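# Find tool-cabinet drawers with missing interlocks, leave them open

## Task

The cabinet has four drawers, and its interlock is meant to let only one drawer open at a time. On some drawers the interlock piece is missing, and this cannot be seen while they are closed. Work out which drawers these are. At the end, each faulty drawer must stay open by at least a hand's width, and every working drawer must be fully closed. A drawer that stays in position only because the robot is holding it does not count.

## Robot and tools

Robot: one six-joint arm (waist, shoulder, elbow, forearm roll, wrist pitch, wrist roll) with a two-finger parallel gripper. The fingers point along the gripper's own +z axis and close along its y axis. The reported end_effector_position is the spot between the pads when they are closed. Closed fingertips extend about 33 mm past that spot, and open ones about 9 mm. Closing also pushes the tips roughly 24 mm farther out, so leave that much room above any surface.

Scene frame: the origin is on the table top directly below the arm base. +z is up, and +y is to the left when looking along +x. All positions are in metres and all quaternions are written w, x, y, z. The base may be slightly tilted, and the reported hand position can be off, more so at long reach.

A row is the basic command, 10 numbers: x, y, z, qw, qx, qy, qz, position, force_limit, speed. The first seven are an absolute hand pose in the scene frame. The last three are gripper settings, each from -1 to 1. position: +1 opens fully to 140 mm, about -0.8 brings the pads together, and -1 closes until something blocks the fingers. force_limit scales grip force, from about 14 N at -1 to 60 N at 0 and 107 N at +1. speed sets how fast the finger gap changes, from about 30 mm/s at -1 to 140 at 0 and 250 at +1. To hold an orientation, put the intended quaternion in every row rather than copying the drifting reported one.

execute_actions(actions): takes a list of actions. Each action is a list of up to 15 rows, one row per control step of 1/30 s. If an action has fewer rows, its last row repeats until 15 steps have run. An empty list returns only the current state and images. A target lying more than 0.6 m from the hand along any of the gripper's axes gets that action rejected. If the first action fails that check, or any action is malformed, nothing in the call runs. On each step the commanded pose is clipped to within 70 mm and 16 degrees of the measured pose. A far target therefore takes several actions, and the position is favoured over the orientation.

move(target, speed, stop_force, blocking): drives the hand in a straight line toward one absolute row (same 10-number layout). The finger values take effect at the start. speed is in m/s, from 0.002 to 0.5 with 0.25 as the default, and turning is limited to twice that value in rad/s. The path runs from 0.5 to 10 s. The move does not avoid obstacles. stop_force is optional, 20 to 80 N: the path halts when resistance against the direction of travel rises by that much. Use it only with very slow, non-turning moves toward a contact. Leave it out when backing away from something you are pressing, and it is not accepted in the first 0.2 s of a scene. blocking=false returns after 0.5 s while the arm keeps going. Use wait(0) to poll it, or call stop, before sending anything new, and note that it cannot be combined with stop_force. The result includes a "move:" line giving the outcome (done, contact, held, off_target, moving, fault), the limits that acted (paced = pose clipped, held = some steps blocked), and the remaining distance to the target.

wait(seconds): 0 to 10 s, with the arm holding its last command. stop: brakes a running move, but the fingers keep going. zoom_image(camera, region): camera is cam_high, cam_low or cam_wrist, and region is [x0, y0, x1, y1] in image pixels from the top-left corner, at most 504 by 504. finished_scene(scene): give the number of the current scene. This ends it permanently and reports whether the task succeeded.

Cameras: cam_high (672x504) looks down from about x 1.73, y 0.16, z 0.97. cam_low (672x504) looks from the side at about x 1.09, y -1.19, z 0.57. cam_wrist (504x504) is a fisheye mounted on the hand. Calibration values are provided, but each may be off by a few degrees and millimetres.

Reading results: the state gives the hand pose and its velocities. "Hand target" is the pose the controller is currently heading for. "pose unreachable" means the clearance check changed or blocked the command, and the mount under the base counts as part of the arm for that check. Step readings list positions at some steps, and HELD marks a step that was held back. object_status: 0 moving, 1 blocked while opening, 2 blocked while closing (a real grip), 3 reached the requested position or pads met. position_measured runs from 3 (open) to 230 (pads touching). Fingers stopped on an object stay put until the position value changes by 0.01 or more. To tighten a grip, raise force_limit and switch position between -1 and -0.98. Joint torques follow the order of the joint positions and change at rest only with contact or load. MOTOR HOT warns of heating from holding loads.

Avoid: the arm is stiff, so driving even slightly past a firm contact can trigger a stop. A joint reaching its load limit (waist and shoulder 323, elbow 152, the three wrist joints 42.7 N m), or any outside force of 144 N, halts the arm for 10 s and drops the rest of the call. Pull drawers with gentle, slow motions, never slam them shut or drop anything, and release each drawer before finishing so it stays where it is on its own.

Each tool is called in YAML: its name, and indented under it one key for each argument.

## Session

execute_actions:
  actions: []

Scene clock: 0.00 s.
end_effector_position=(+0.2341, -0.3405, +0.3723) position_measured=3 object_status=3 end_effector_quat_wxyz=(-0.345, -0.133, +0.916, -0.155) end_effector_velocity=(+0.000, -0.000, +0.000) end_effector_angular_velocity=(-0.001, -0.001, +0.001)
Joint positions: [-0.542 -0.091  1.962 -0.671  1.646  3.949]
Joint velocities: [-0.    -0.    -0.    -0.001 -0.001 -0.   ]
Joint torques (N m, as the joint torque sensors report them, + toward a larger angle): no reading
Hand target: +0.234, -0.340, +0.372; -0.345, -0.133, +0.916, -0.155

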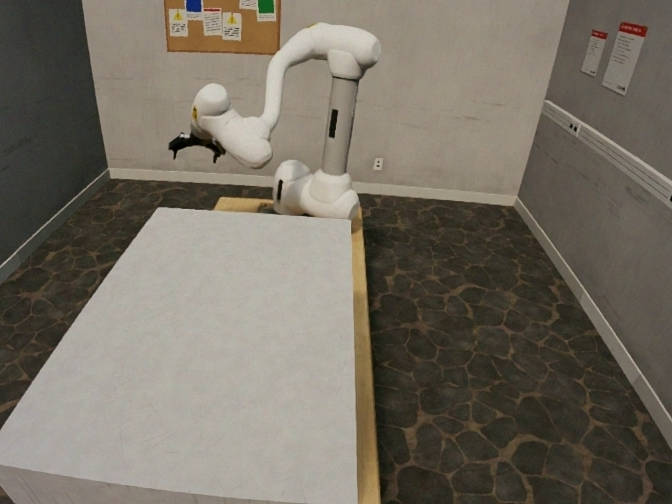

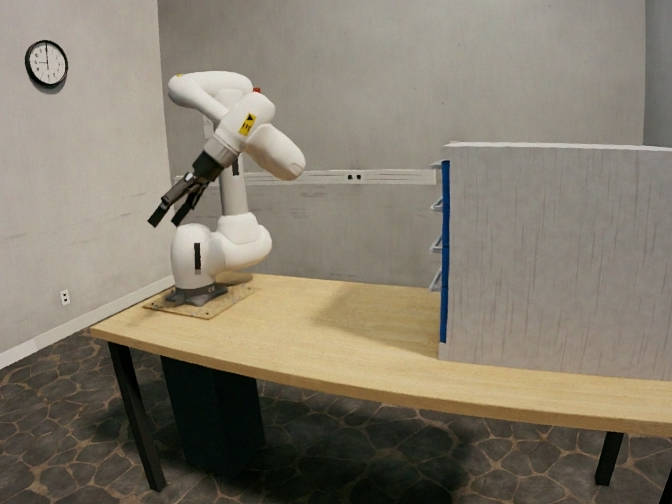

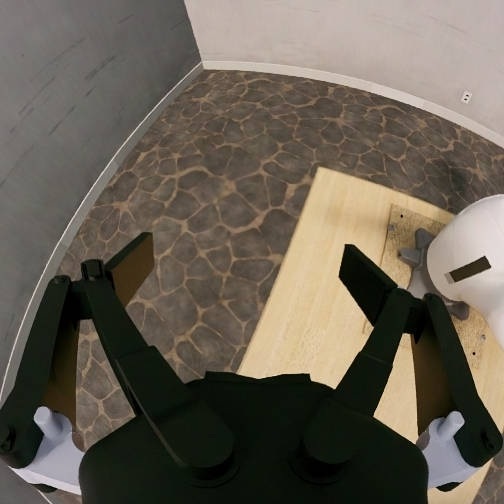

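zoom_image:
  camera: "cam_low"
  region: [380, 130, 520, 370]

Region (380, 130, 520, 370) of cam_low's 672x504 image, scaled by 2.100, with more detail than that image has; it fills the left 294 columns of this view, and the rest is white.

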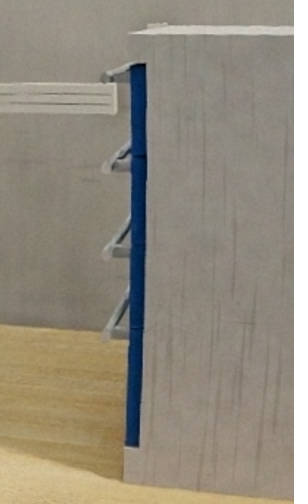

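move:
  target: [0.5, -0.05, 0.35, -0.5, 0.5, -0.5, 0.5, 1, 0, 0]
  speed: 0.3

Scene clock: 38.73 s.
end_effector_position=(+0.4614, -0.0886, +0.3545) position_measured=3 object_status=3 end_effector_quat_wxyz=(+0.395, -0.484, +0.617, -0.478) end_effector_velocity=(+0.000, +0.000, +0.000) end_effector_angular_velocity=(-0.000, -0.001, +0.001)
Joint positions: [-0.4   -0.648  2.627 -0.835 -0.263  3.951]
Joint velocities: [ 0.     0.     0.    -0.    -0.002 -0.   ]
Joint torques (N m, as the joint torque sensors report them, + toward a larger angle): [  0.08  21.62 -37.3    2.63  -2.38   0.1 ]
Hand target: +0.461, -0.089, +0.354; +0.395, -0.484, +0.617, -0.478
Off the commanded pose: 0.055 m, 18 deg; orientation clipped at the last step of the last action.
move: held; limits=paced,held; held on 19 of 123 steps, including the last
pose unreachable: on one or more control steps of this call, first in action 0 (counted from 0), an arm could not follow its commanded pose, so it was not sent that pose on those steps. On the call's last step it was still not sent that pose. It may still have moved: this result reports where it is.
cause: the commanded pose would bring two parts of the arm too close to each other (joints 3 (elbow) and 4 (forearm roll) lie between them).
camera_calibration (this result's frames):
cam_wrist: T_world_to_cam=[[-0.254891, 0.0257719, -0.966626, 0.464669], [-0.125367, 0.990327, 0.0594619, 0.134929], [0.958809, 0.136339, -0.249194, -0.166311], [0, 0, 0, 1]] pos_world=[0.294816, -0.122924, 0.399695]

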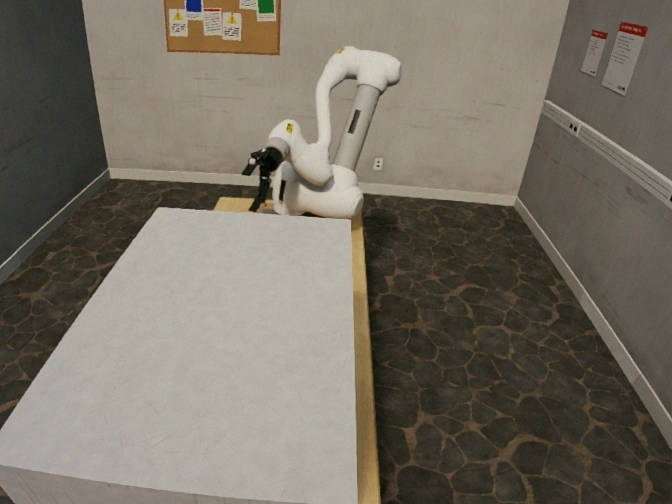

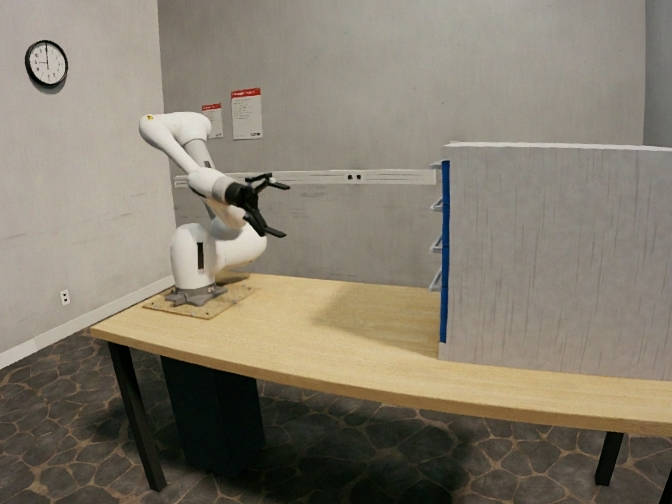

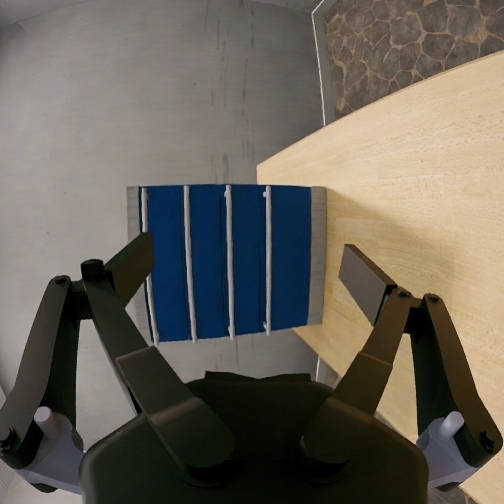

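move:
  target: [0.68, 0.0, 0.33, -0.5, 0.5, -0.5, 0.5, 1, 0, 0]
  speed: 0.2

Scene clock: 45.67 s.
end_effector_position=(+0.6799, -0.0002, +0.3304) position_measured=3 object_status=3 end_effector_quat_wxyz=(+0.500, -0.500, +0.500, -0.500) end_effector_velocity=(+0.001, +0.000, +0.001) end_effector_angular_velocity=(-0.001, -0.005, -0.002)
Joint positions: [-0.099  0.009  2.485 -0.136 -0.938  3.234]
Joint velocities: [ 0.004  0.003 -0.002  0.008 -0.006 -0.006]
Joint torques (N m, as the joint torque sensors report them, + toward a larger angle): [  2.63 -31.4  -24.66   2.6   -3.43   0.68]
Hand target: +0.680, -0.000, +0.330; +0.500, -0.500, +0.500, -0.500
Off the commanded pose: 0.000 m, 0 deg.
move: done; limits=paced
camera_calibration (this result's frames):
cam_wrist: T_world_to_cam=[[-0.0248786, -0.0532878, -0.998269, 0.348851], [-0.337933, 0.940243, -0.0417684, 0.254192], [0.940841, 0.336309, -0.0413997, -0.450255], [0, 0, 0, 1]] pos_world=[0.518197, -0.0689883, 0.340224]

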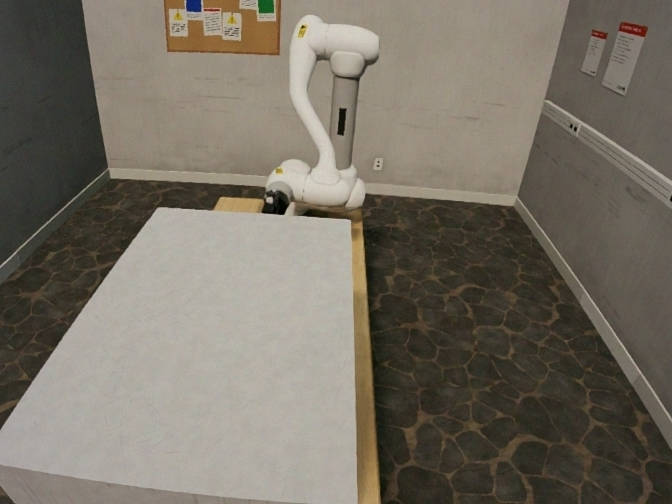

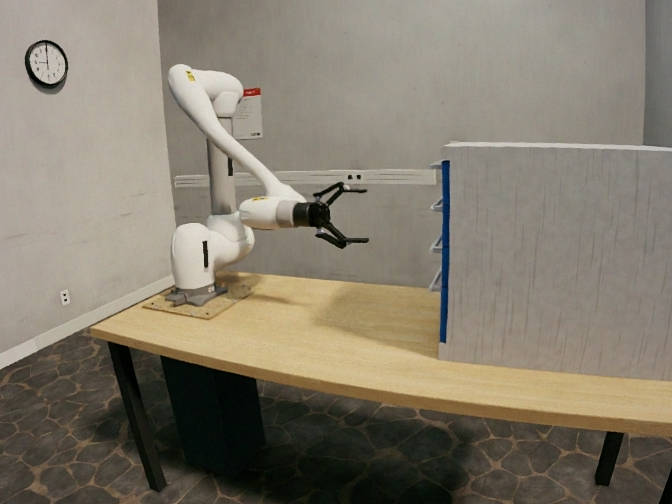

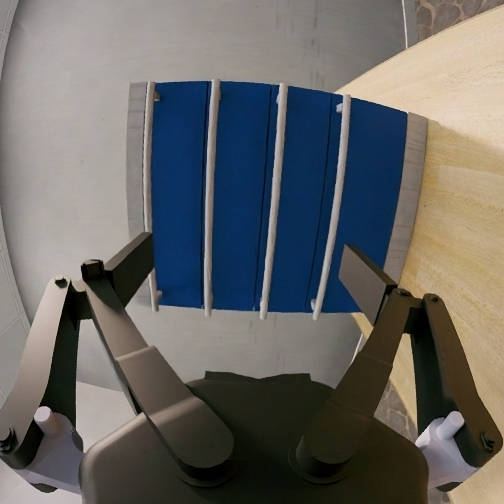

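move:
  target: [0.82, 0.0, 0.475, -0.5, 0.5, -0.5, 0.5, -0.1, 0, 0]
  speed: 0.2

zoom_image:
  camera: "cam_low"
  region: [340, 120, 480, 225]

Scene clock: 72.77 s.
end_effector_position=(+0.8197, -0.0000, +0.4752) position_measured=141 object_status=3 end_effector_quat_wxyz=(+0.500, -0.500, +0.500, -0.500) end_effector_velocity=(+0.001, -0.000, +0.002) end_effector_angular_velocity=(+0.001, -0.001, -0.000)
Joint positions: [-0.07   0.015  2.121 -0.149 -0.58   3.277]
Joint velocities: [ 0.     0.001 -0.003  0.001  0.002  0.001]
Joint torques (N m, as the joint torque sensors report them, + toward a larger angle): [ -2.72 -41.43 -35.73   3.5   -3.16  -0.1 ]
Hand target: +0.820, -0.000, +0.475; +0.500, -0.500, +0.500, -0.500
Off the commanded pose: 0.000 m, 0 deg.
move: done
camera_calibration (this result's frames):
cam_wrist: T_world_to_cam=[[-0.0253156, -0.0537338, -0.998234, 0.497224], [-0.338331, 0.940089, -0.0420237, 0.307723], [0.940687, 0.336669, -0.0419787, -0.575434], [0, 0, 0, 1]] pos_world=[0.658002, -0.0688383, 0.485122]

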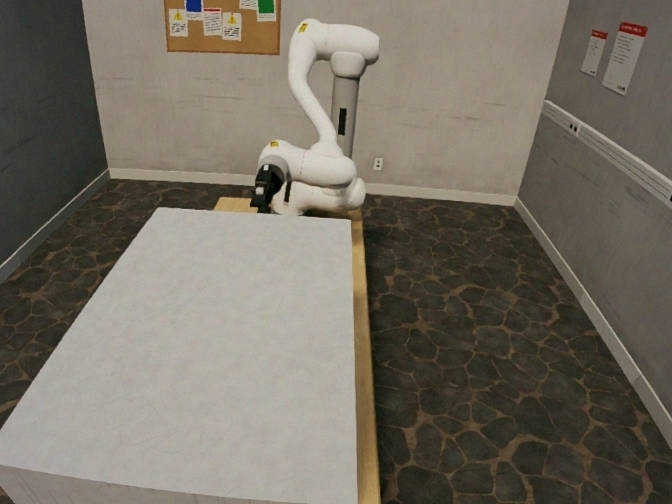

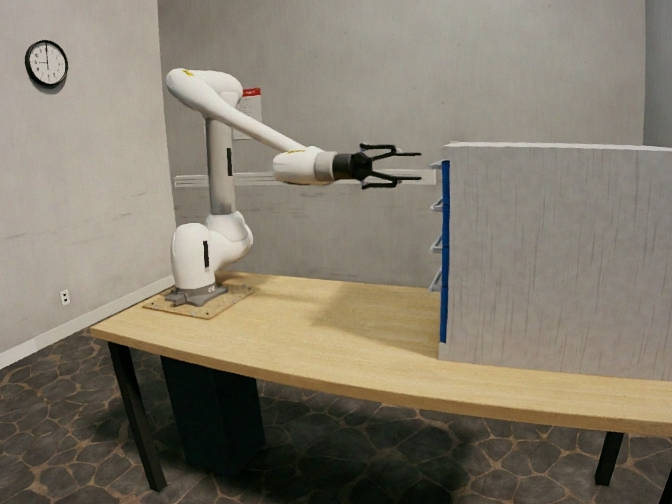

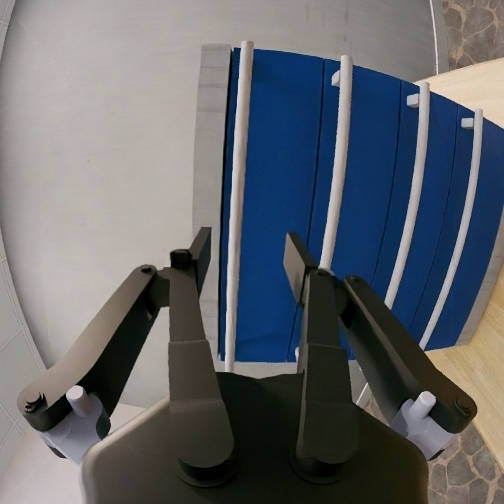

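Region (340, 120, 480, 225) of cam_low's 672x504 image, scaled by 3.600, with more detail than that image has; it fills the top 378 rows of this view, and the rest is white.

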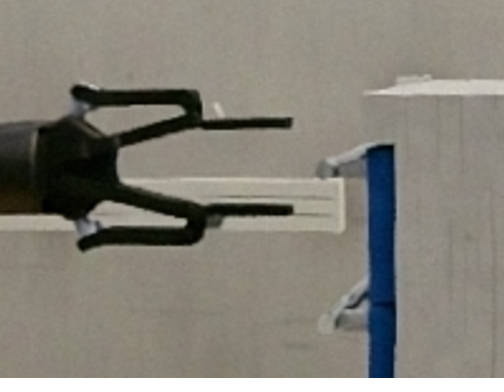

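move:
  target: [0.875, 0.0, 0.487, -0.5, 0.5, -0.5, 0.5, -0.1, 0, 0]
  speed: 0.08

zoom_image:
  camera: "cam_low"
  region: [340, 120, 480, 225]

Scene clock: 90.47 s.
end_effector_position=(+0.8749, -0.0000, +0.4871) position_measured=141 object_status=3 end_effector_quat_wxyz=(+0.500, -0.500, +0.500, -0.500) end_effector_velocity=(+0.000, -0.000, -0.001) end_effector_angular_velocity=(+0.000, +0.002, -0.000)
Joint positions: [-0.062  0.09   2.015 -0.141 -0.548  3.272]
Joint velocities: [ 0.     0.001 -0.001  0.     0.001 -0.   ]
Joint torques (N m, as the joint torque sensors report them, + toward a larger angle): [ -0.82 -49.72 -35.52   3.23  -3.25   0.29]
Hand target: +0.875, -0.000, +0.487; +0.500, -0.500, +0.500, -0.500
Off the commanded pose: 0.000 m, 0 deg.
move: done
camera_calibration (this result's frames):
cam_wrist: T_world_to_cam=[[-0.0253142, -0.0537253, -0.998235, 0.510514], [-0.338353, 0.940081, -0.0420151, 0.326906], [0.940679, 0.336692, -0.0419755, -0.626868], [0, 0, 0, 1]] pos_world=[0.713214, -0.068829, 0.497035]

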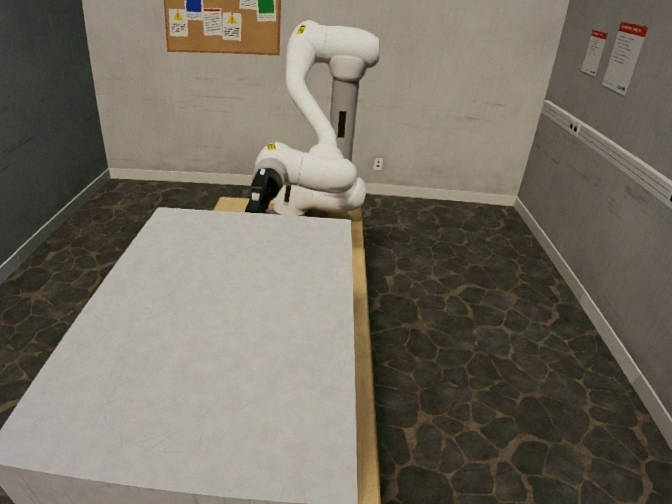

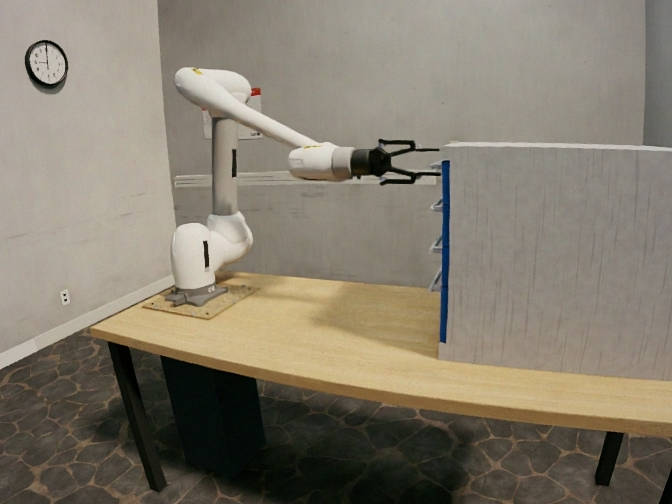

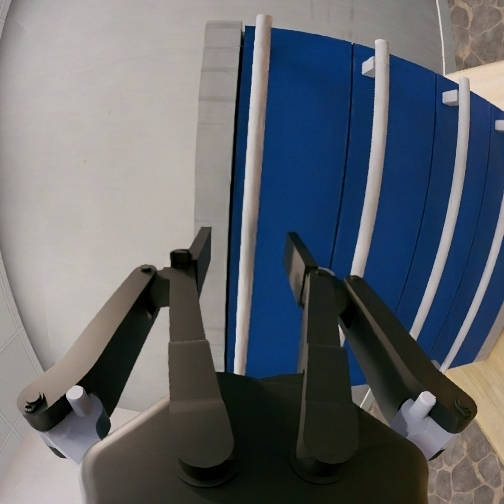

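Region (340, 120, 480, 225) of cam_low's 672x504 image, scaled by 3.600, with more detail than that image has; it fills the top 378 rows of this view, and the rest is white.

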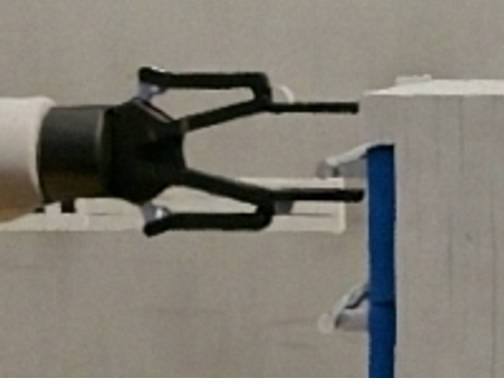

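move:
  target: [0.93, 0.0, 0.487, -0.5, 0.5, -0.5, 0.5, -0.35, 0, 0]
  speed: 0.008
  stop_force: 20

Scene clock: 97.50 s.
end_effector_position=(+0.9037, +0.0000, +0.4871) position_measured=173 object_status=3 end_effector_quat_wxyz=(+0.500, -0.500, +0.500, -0.500) end_effector_velocity=(-0.002, +0.000, -0.002) end_effector_angular_velocity=(-0.000, +0.003, -0.000)
Joint positions: [-0.058  0.134  1.965 -0.135 -0.541  3.268]
Joint velocities: [ 0.    -0.002  0.004  0.     0.    -0.   ]
Joint torques (N m, as the joint torque sensors report them, + toward a larger angle): [  1.37 -30.87 -52.78   3.24  -1.87   0.22]
Hand target: +0.903, -0.000, +0.487; +0.500, -0.500, +0.500, -0.500
Off the commanded pose: 0.026 m, 0 deg.
move: contact
camera_calibration (this result's frames):
cam_wrist: T_world_to_cam=[[-0.0253449, -0.0536985, -0.998235, 0.51129], [-0.338342, 0.940086, -0.0419801, 0.336615], [0.940682, 0.336681, -0.0419948, -0.653989], [0, 0, 0, 1]] pos_world=[0.742046, -0.0688062, 0.497054]

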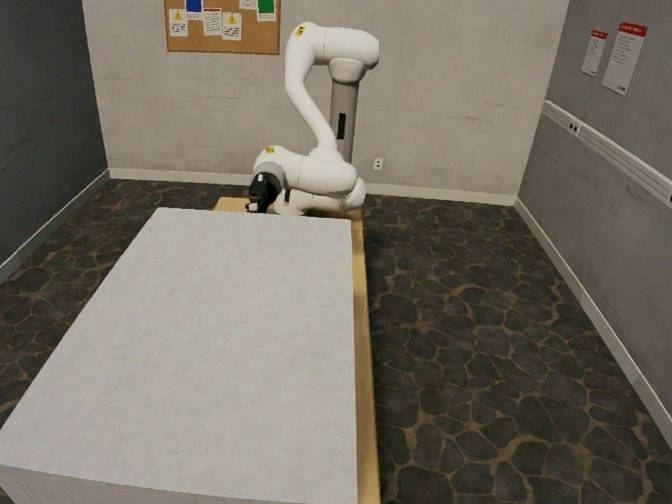

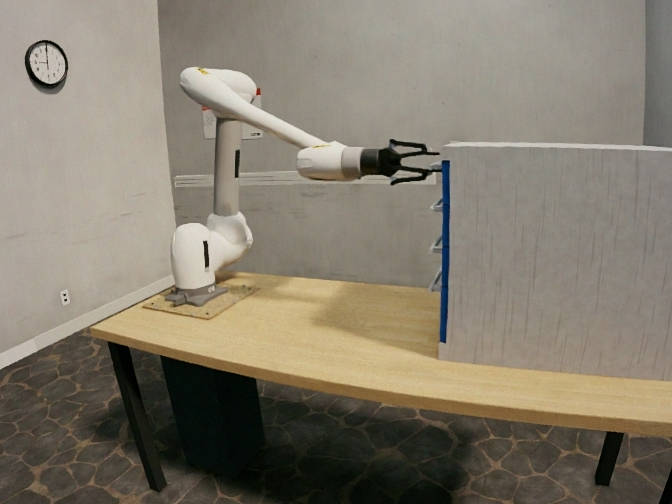

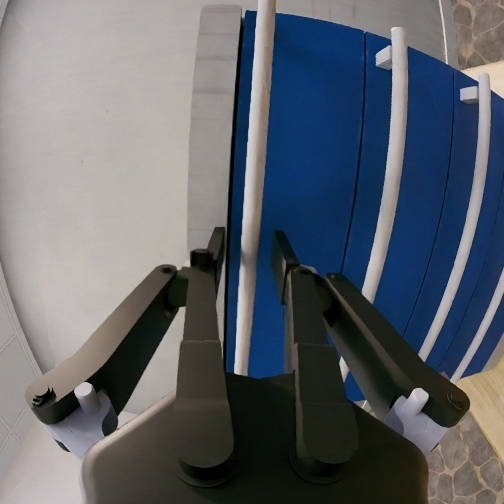

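Contact at 0.904. Back off to 0.895 and grip.

move:
  target: [0.895, 0.0, 0.487, -0.5, 0.5, -0.5, 0.5, -0.35, 0, 0]
  speed: 0.02

move:
  target: [0.895, 0.0, 0.487, -0.5, 0.5, -0.5, 0.5, -1, 0.3, -0.5]
  speed: 0.02

Scene clock: 100.67 s.
end_effector_position=(+0.8951, +0.0000, +0.4870) position_measured=173 object_status=3 end_effector_quat_wxyz=(+0.500, -0.500, +0.500, -0.500) end_effector_velocity=(-0.002, -0.000, -0.001) end_effector_angular_velocity=(+0.000, +0.001, -0.000)
Joint positions: [-0.059  0.121  1.98  -0.136 -0.544  3.269]
Joint velocities: [-0.    -0.002  0.003  0.    -0.     0.   ]
Joint torques (N m, as the joint torque sensors report them, + toward a larger angle): [ -1.07 -54.69 -36.29   3.45  -2.8    0.34]
Hand target: +0.895, +0.000, +0.487; +0.500, -0.500, +0.500, -0.500
Off the commanded pose: 0.000 m, 0 deg.
move: done
camera_calibration (this result's frames):
cam_wrist: T_world_to_cam=[[-0.0253245, -0.0537332, -0.998234, 0.510948], [-0.338353, 0.940081, -0.0420191, 0.333716], [0.940679, 0.336691, -0.0419878, -0.64586], [0, 0, 0, 1]] pos_world=[0.733399, -0.0688099, 0.49695]

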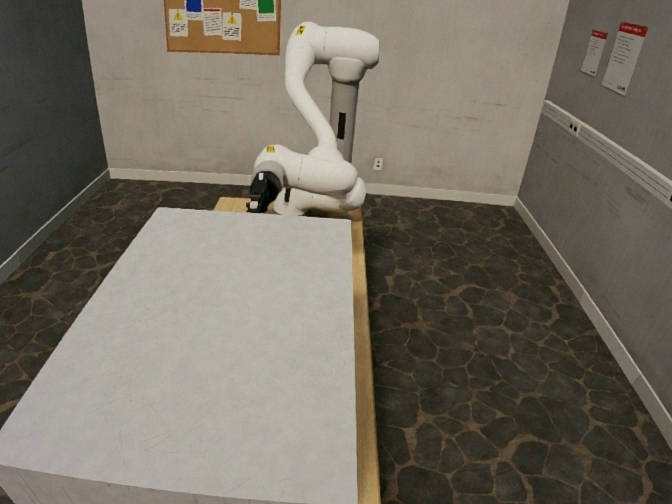

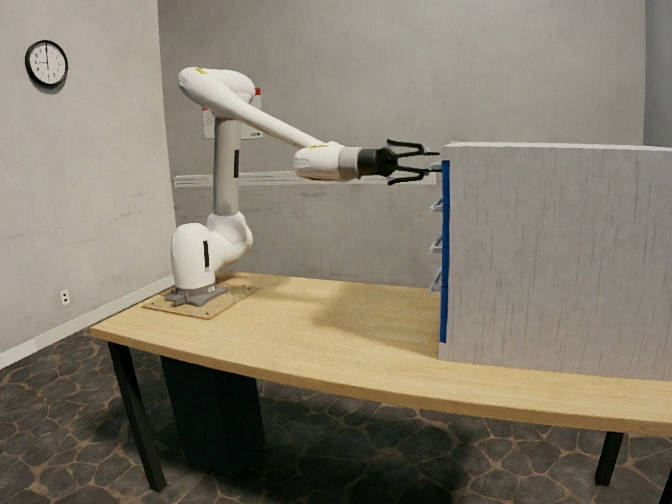

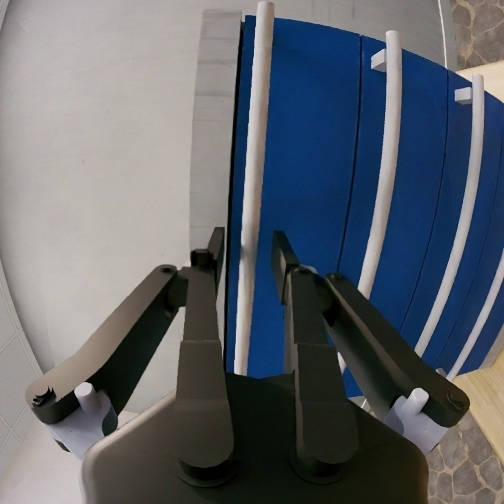

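Scene clock: 101.37 s.
end_effector_position=(+0.8950, +0.0000, +0.4870) position_measured=218 object_status=2 end_effector_quat_wxyz=(+0.500, -0.500, +0.500, -0.500) end_effector_velocity=(+0.000, +0.000, +0.001) end_effector_angular_velocity=(-0.000, -0.002, +0.000)
Joint positions: [-0.059  0.12   1.98  -0.137 -0.544  3.269]
Joint velocities: [-0.    -0.001 -0.001 -0.    -0.001  0.   ]
Joint torques (N m, as the joint torque sensors report them, + toward a larger angle): [ -0.91 -55.92 -39.92   3.53  -4.79   0.49]
Hand target: +0.895, +0.000, +0.487; +0.500, -0.500, +0.500, -0.500
Off the commanded pose: 0.000 m, 0 deg.
move: done
camera_calibration (this result's frames):
cam_wrist: T_world_to_cam=[[-0.0253481, -0.0537455, -0.998233, 0.510955], [-0.338365, 0.940076, -0.0420222, 0.333697], [0.940673, 0.336702, -0.0420148, -0.645757], [0, 0, 0, 1]] pos_world=[0.733309, -0.0688111, 0.496944]

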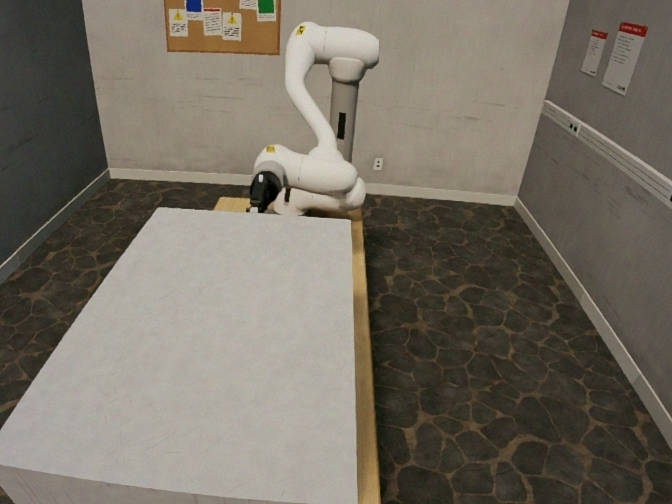

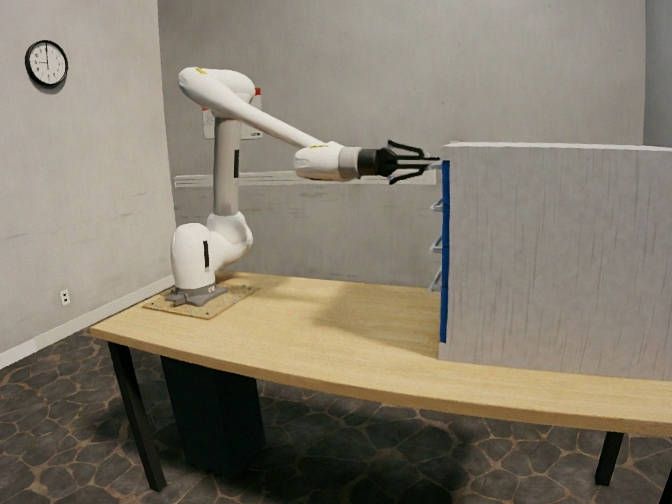

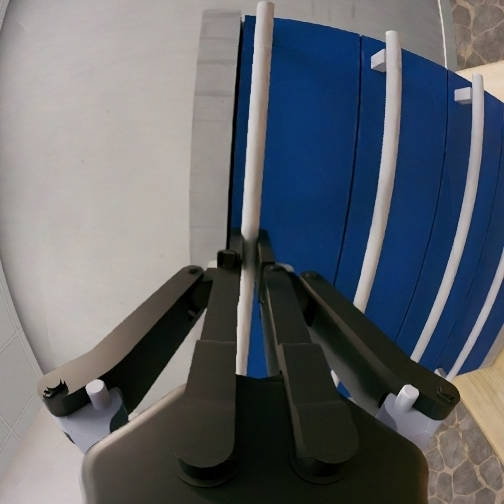

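move:
  target: [0.765, 0.0, 0.488, -0.5, 0.5, -0.5, 0.5, -1, 0.3, -0.5]
  speed: 0.03
  stop_force: 45

Scene clock: 108.10 s.
end_effector_position=(+0.7651, +0.0001, +0.4878) position_measured=218 object_status=2 end_effector_quat_wxyz=(+0.500, -0.500, +0.500, -0.500) end_effector_velocity=(-0.001, +0.000, -0.001) end_effector_angular_velocity=(-0.001, +0.001, +0.001)
Joint positions: [-0.081 -0.088  2.194 -0.176 -0.552  3.303]
Joint velocities: [-0.    -0.001  0.002 -0.002 -0.     0.   ]
Joint torques (N m, as the joint torque sensors report them, + toward a larger angle): [ -0.89 -63.85 -67.03   4.79 -17.22   0.2 ]
Hand target: +0.765, +0.000, +0.488; +0.500, -0.500, +0.500, -0.500
Off the commanded pose: 0.000 m, 0 deg.
move: done
camera_calibration (this result's frames):
cam_wrist: T_world_to_cam=[[-0.0253555, -0.0537655, -0.998232, 0.508476], [-0.338369, 0.940074, -0.0420383, 0.28973], [0.940672, 0.336705, -0.0420286, -0.523505], [0, 0, 0, 1]] pos_world=[0.603375, -0.0687623, 0.497754]

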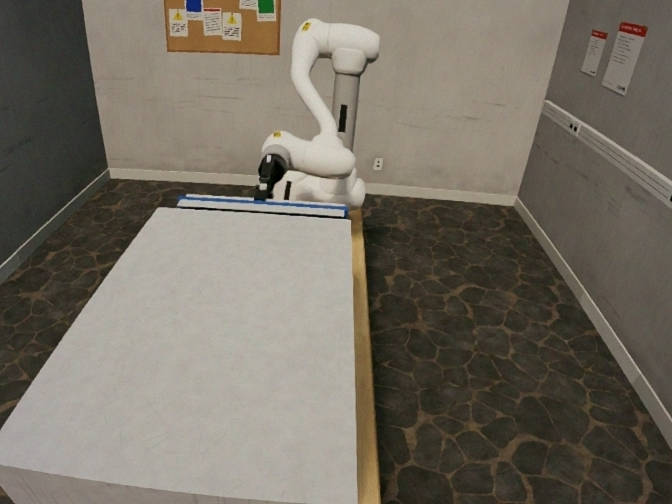

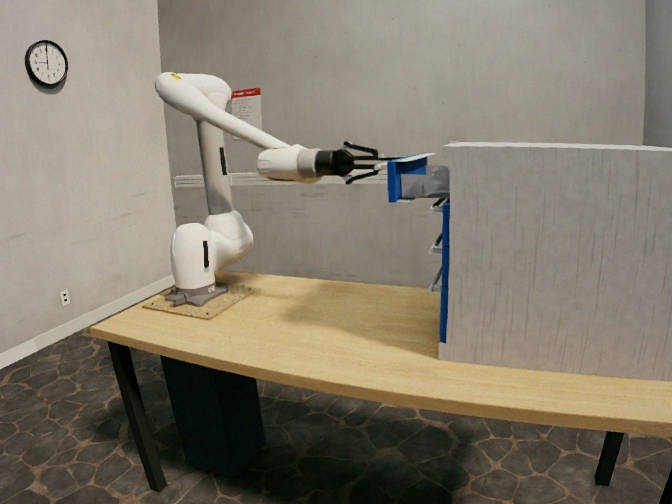

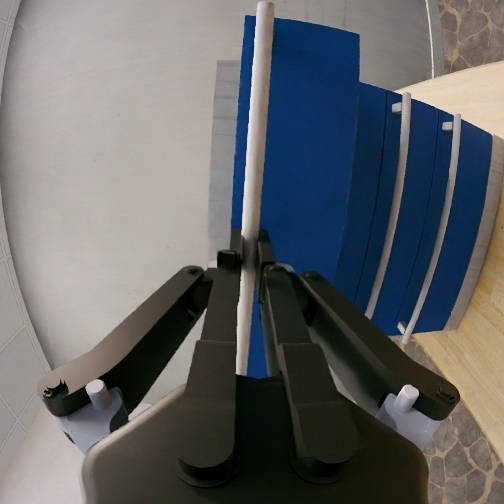

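move:
  target: [0.765, 0.0, 0.486, -0.5, 0.5, -0.5, 0.5, -0.3, 0.3, -0.5]
  speed: 0.02

zoom_image:
  camera: "cam_low"
  region: [340, 130, 480, 235]

zoom_image:
  camera: "cam_high"
  region: [150, 150, 390, 250]

Scene clock: 115.30 s.
end_effector_position=(+0.7650, +0.0000, +0.4861) position_measured=167 object_status=3 end_effector_quat_wxyz=(+0.500, -0.500, +0.500, -0.500) end_effector_velocity=(+0.000, -0.000, -0.001) end_effector_angular_velocity=(+0.001, +0.001, -0.001)
Joint positions: [-0.081 -0.086  2.196 -0.175 -0.556  3.301]
Joint velocities: [ 0.     0.001  0.001  0.002 -0.001 -0.   ]
Joint torques (N m, as the joint torque sensors report them, + toward a larger angle): [  1.19 -31.1  -37.07   3.45  -2.95   0.25]
Hand target: +0.765, -0.000, +0.486; +0.500, -0.500, +0.500, -0.500
Off the commanded pose: 0.000 m, 0 deg.
move: done
camera_calibration (this result's frames):
cam_wrist: T_world_to_cam=[[-0.025289, -0.0537392, -0.998235, 0.506686], [-0.338357, 0.940078, -0.0420366, 0.289666], [0.940678, 0.336697, -0.0419567, -0.523523], [0, 0, 0, 1]] pos_world=[0.60329, -0.0688113, 0.496003]

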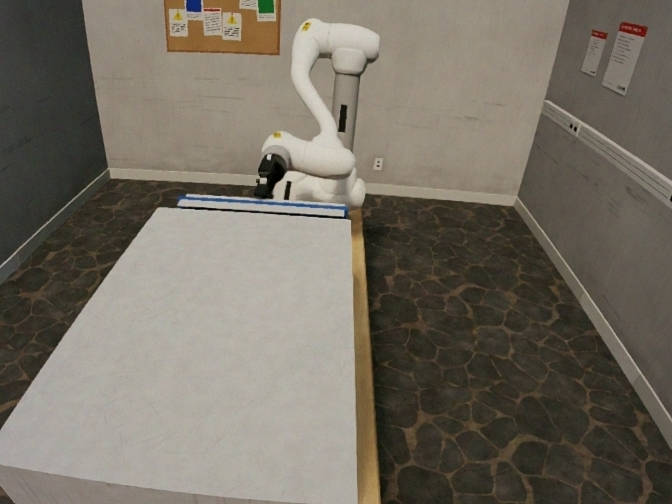

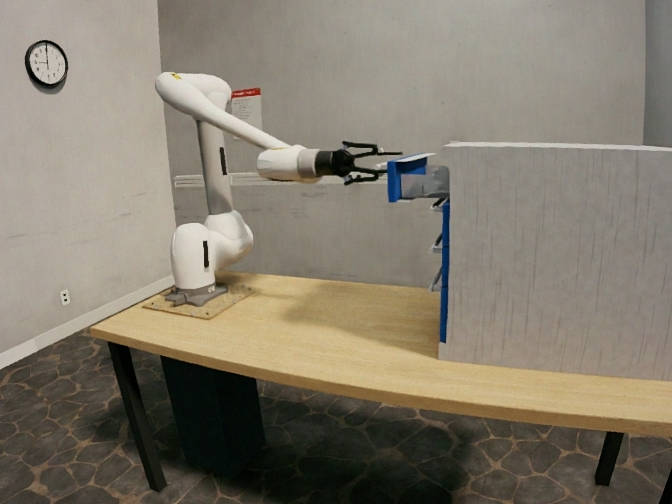

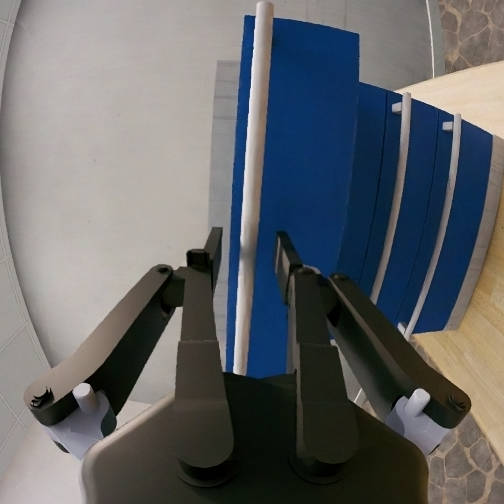

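Region (340, 130, 480, 235) of cam_low's 672x504 image, scaled by 3.600, with more detail than that image has; it fills the top 378 rows of this view, and the rest is white.

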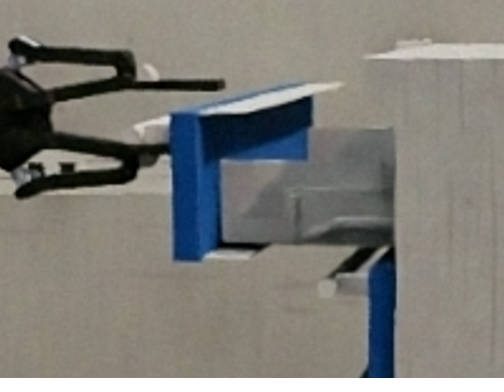

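Region (150, 150, 390, 250) of cam_high's 672x504 image, scaled by 2.100, with more detail than that image has; it fills the top 210 rows of this view, and the rest is white.

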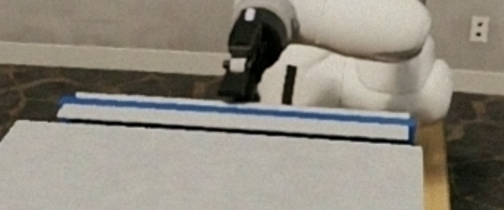

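move:
  target: [0.715, 0.0, 0.486, -0.5, 0.5, -0.5, 0.5, -0.3, 0.3, -0.5]
  speed: 0.1

move:
  target: [0.715, 0.0, 0.33, -0.5, 0.5, -0.5, 0.5, -0.3, 0.3, -0.5]
  speed: 0.15

move:
  target: [0.85, 0.0, 0.192, -0.5, 0.5, -0.5, 0.5, -0.3, 0.3, -0.5]
  speed: 0.15

Scene clock: 123.40 s.
end_effector_position=(+0.7151, +0.0000, +0.4859) position_measured=167 object_status=3 end_effector_quat_wxyz=(+0.500, -0.500, +0.500, -0.500) end_effector_velocity=(-0.001, -0.000, -0.000) end_effector_angular_velocity=(+0.001, -0.000, -0.001)
Joint positions: [-0.093 -0.174  2.27  -0.202 -0.544  3.326]
Joint velocities: [-0.001 -0.002  0.002  0.    -0.     0.001]
Joint torques (N m, as the joint torque sensors report them, + toward a larger angle): [ -1.67 -23.06 -35.14   3.76  -3.03   0.43]
Hand target: +0.715, +0.000, +0.486; +0.500, -0.500, +0.500, -0.500
Off the commanded pose: 0.000 m, 0 deg.
move: done
camera_calibration (this result's frames):
cam_wrist: T_world_to_cam=[[-0.0253553, -0.0537487, -0.998233, 0.505325], [-0.338346, 0.940083, -0.0420237, 0.272742], [0.94068, 0.336682, -0.0420218, -0.476562], [0, 0, 0, 1]] pos_world=[0.553386, -0.0687895, 0.495867]

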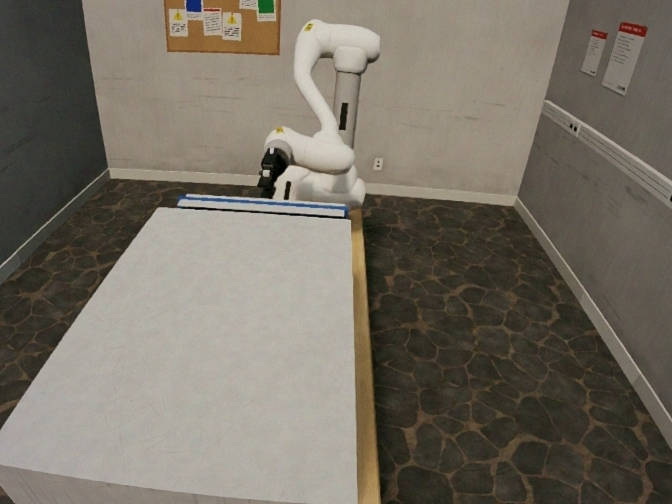

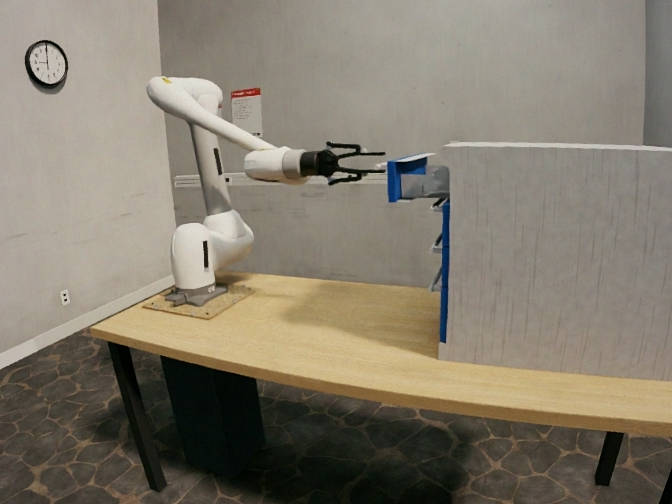

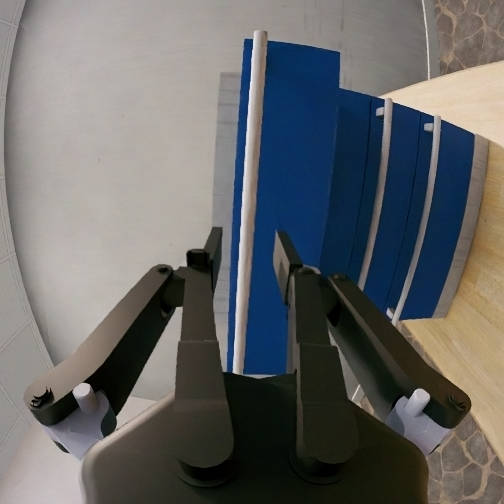

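Scene clock: 124.87 s.
end_effector_position=(+0.7152, -0.0000, +0.3301) position_measured=167 object_status=3 end_effector_quat_wxyz=(+0.500, -0.500, +0.500, -0.500) end_effector_velocity=(+0.000, -0.000, -0.000) end_effector_angular_velocity=(-0.000, -0.001, -0.000)
Joint positions: [-0.089  0.063  2.427 -0.124 -0.933  3.227]
Joint velocities: [ 0.     0.002  0.001  0.001 -0.003 -0.001]
Joint torques (N m, as the joint torque sensors report them, + toward a larger angle): [ -1.1  -36.16 -25.8    2.26  -2.97   0.29]
Hand target: +0.715, -0.000, +0.330; +0.500, -0.500, +0.500, -0.500
Off the commanded pose: 0.000 m, 0 deg.
move: done
camera_calibration (this result's frames):
cam_wrist: T_world_to_cam=[[-0.0253096, -0.0536852, -0.998237, 0.349759], [-0.338355, 0.940082, -0.0419788, 0.266279], [0.940678, 0.336696, -0.0419578, -0.483246], [0, 0, 0, 1]] pos_world=[0.553527, -0.0688398, 0.340045]

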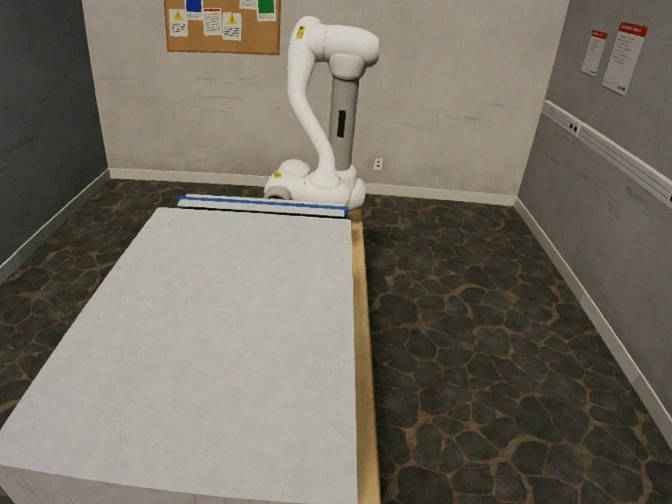

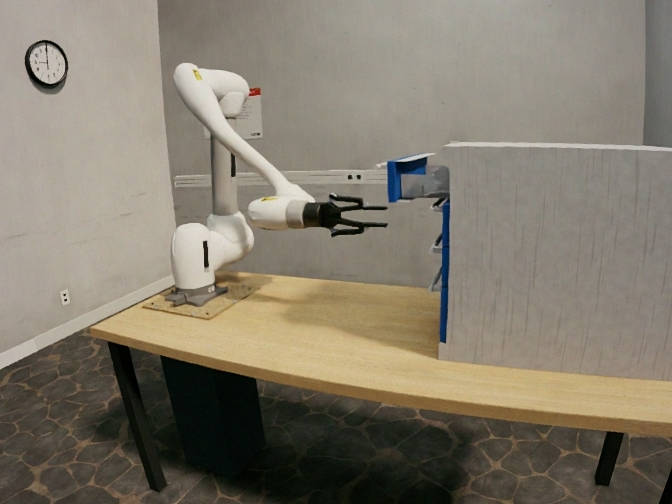

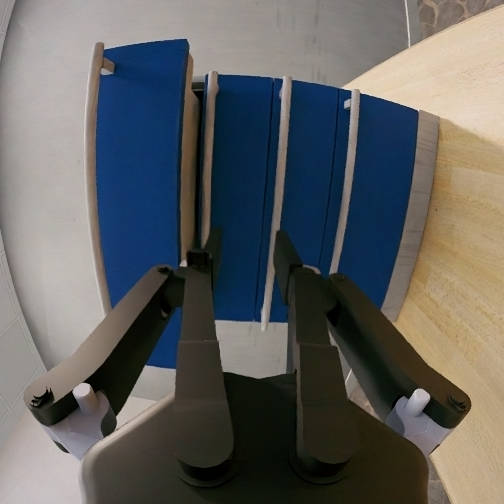

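Scene clock: 126.60 s.
end_effector_position=(+0.8502, -0.0001, +0.1923) position_measured=167 object_status=3 end_effector_quat_wxyz=(+0.500, -0.500, +0.500, -0.500) end_effector_velocity=(+0.001, +0.000, -0.001) end_effector_angular_velocity=(+0.001, -0.000, +0.000)
Joint positions: [-0.06   0.484  2.241 -0.077 -1.165  3.183]
Joint velocities: [ 0.     0.002 -0.001 -0.    -0.001  0.001]
Joint torques (N m, as the joint torque sensors report them, + toward a larger angle): [ -1.84 -69.36 -17.98   1.63  -3.2    0.16]
Hand target: +0.850, -0.000, +0.192; +0.500, -0.500, +0.500, -0.500
Off the commanded pose: 0.000 m, 0 deg.
move: done
camera_calibration (this result's frames):
cam_wrist: T_world_to_cam=[[-0.0252806, -0.0536579, -0.998239, 0.215571], [-0.338357, 0.940082, -0.0419629, 0.30617], [0.940678, 0.3367, -0.0419213, -0.615946], [0, 0, 0, 1]] pos_world=[0.688451, -0.0688685, 0.202218]

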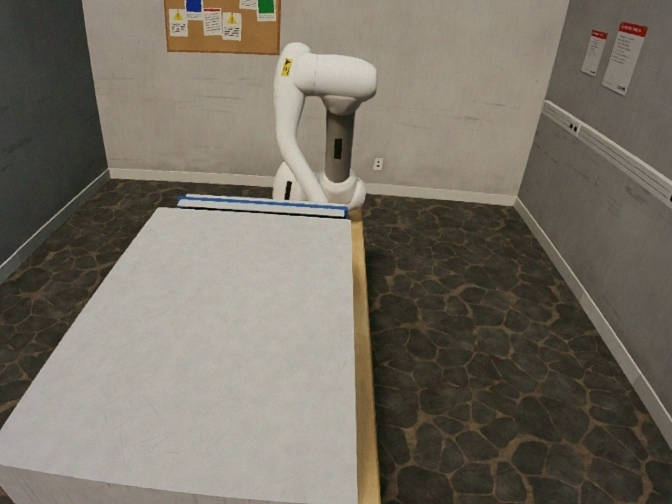

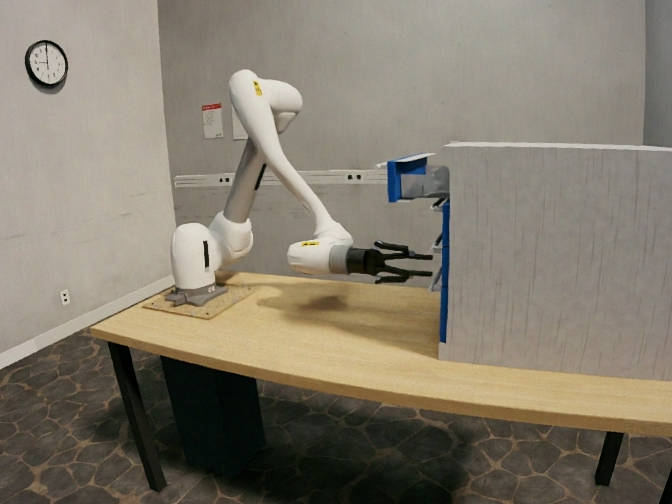

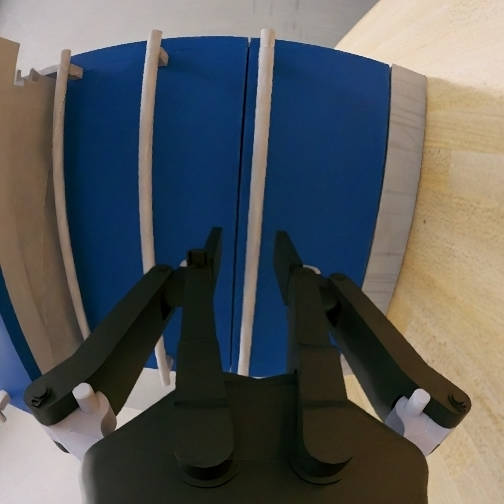

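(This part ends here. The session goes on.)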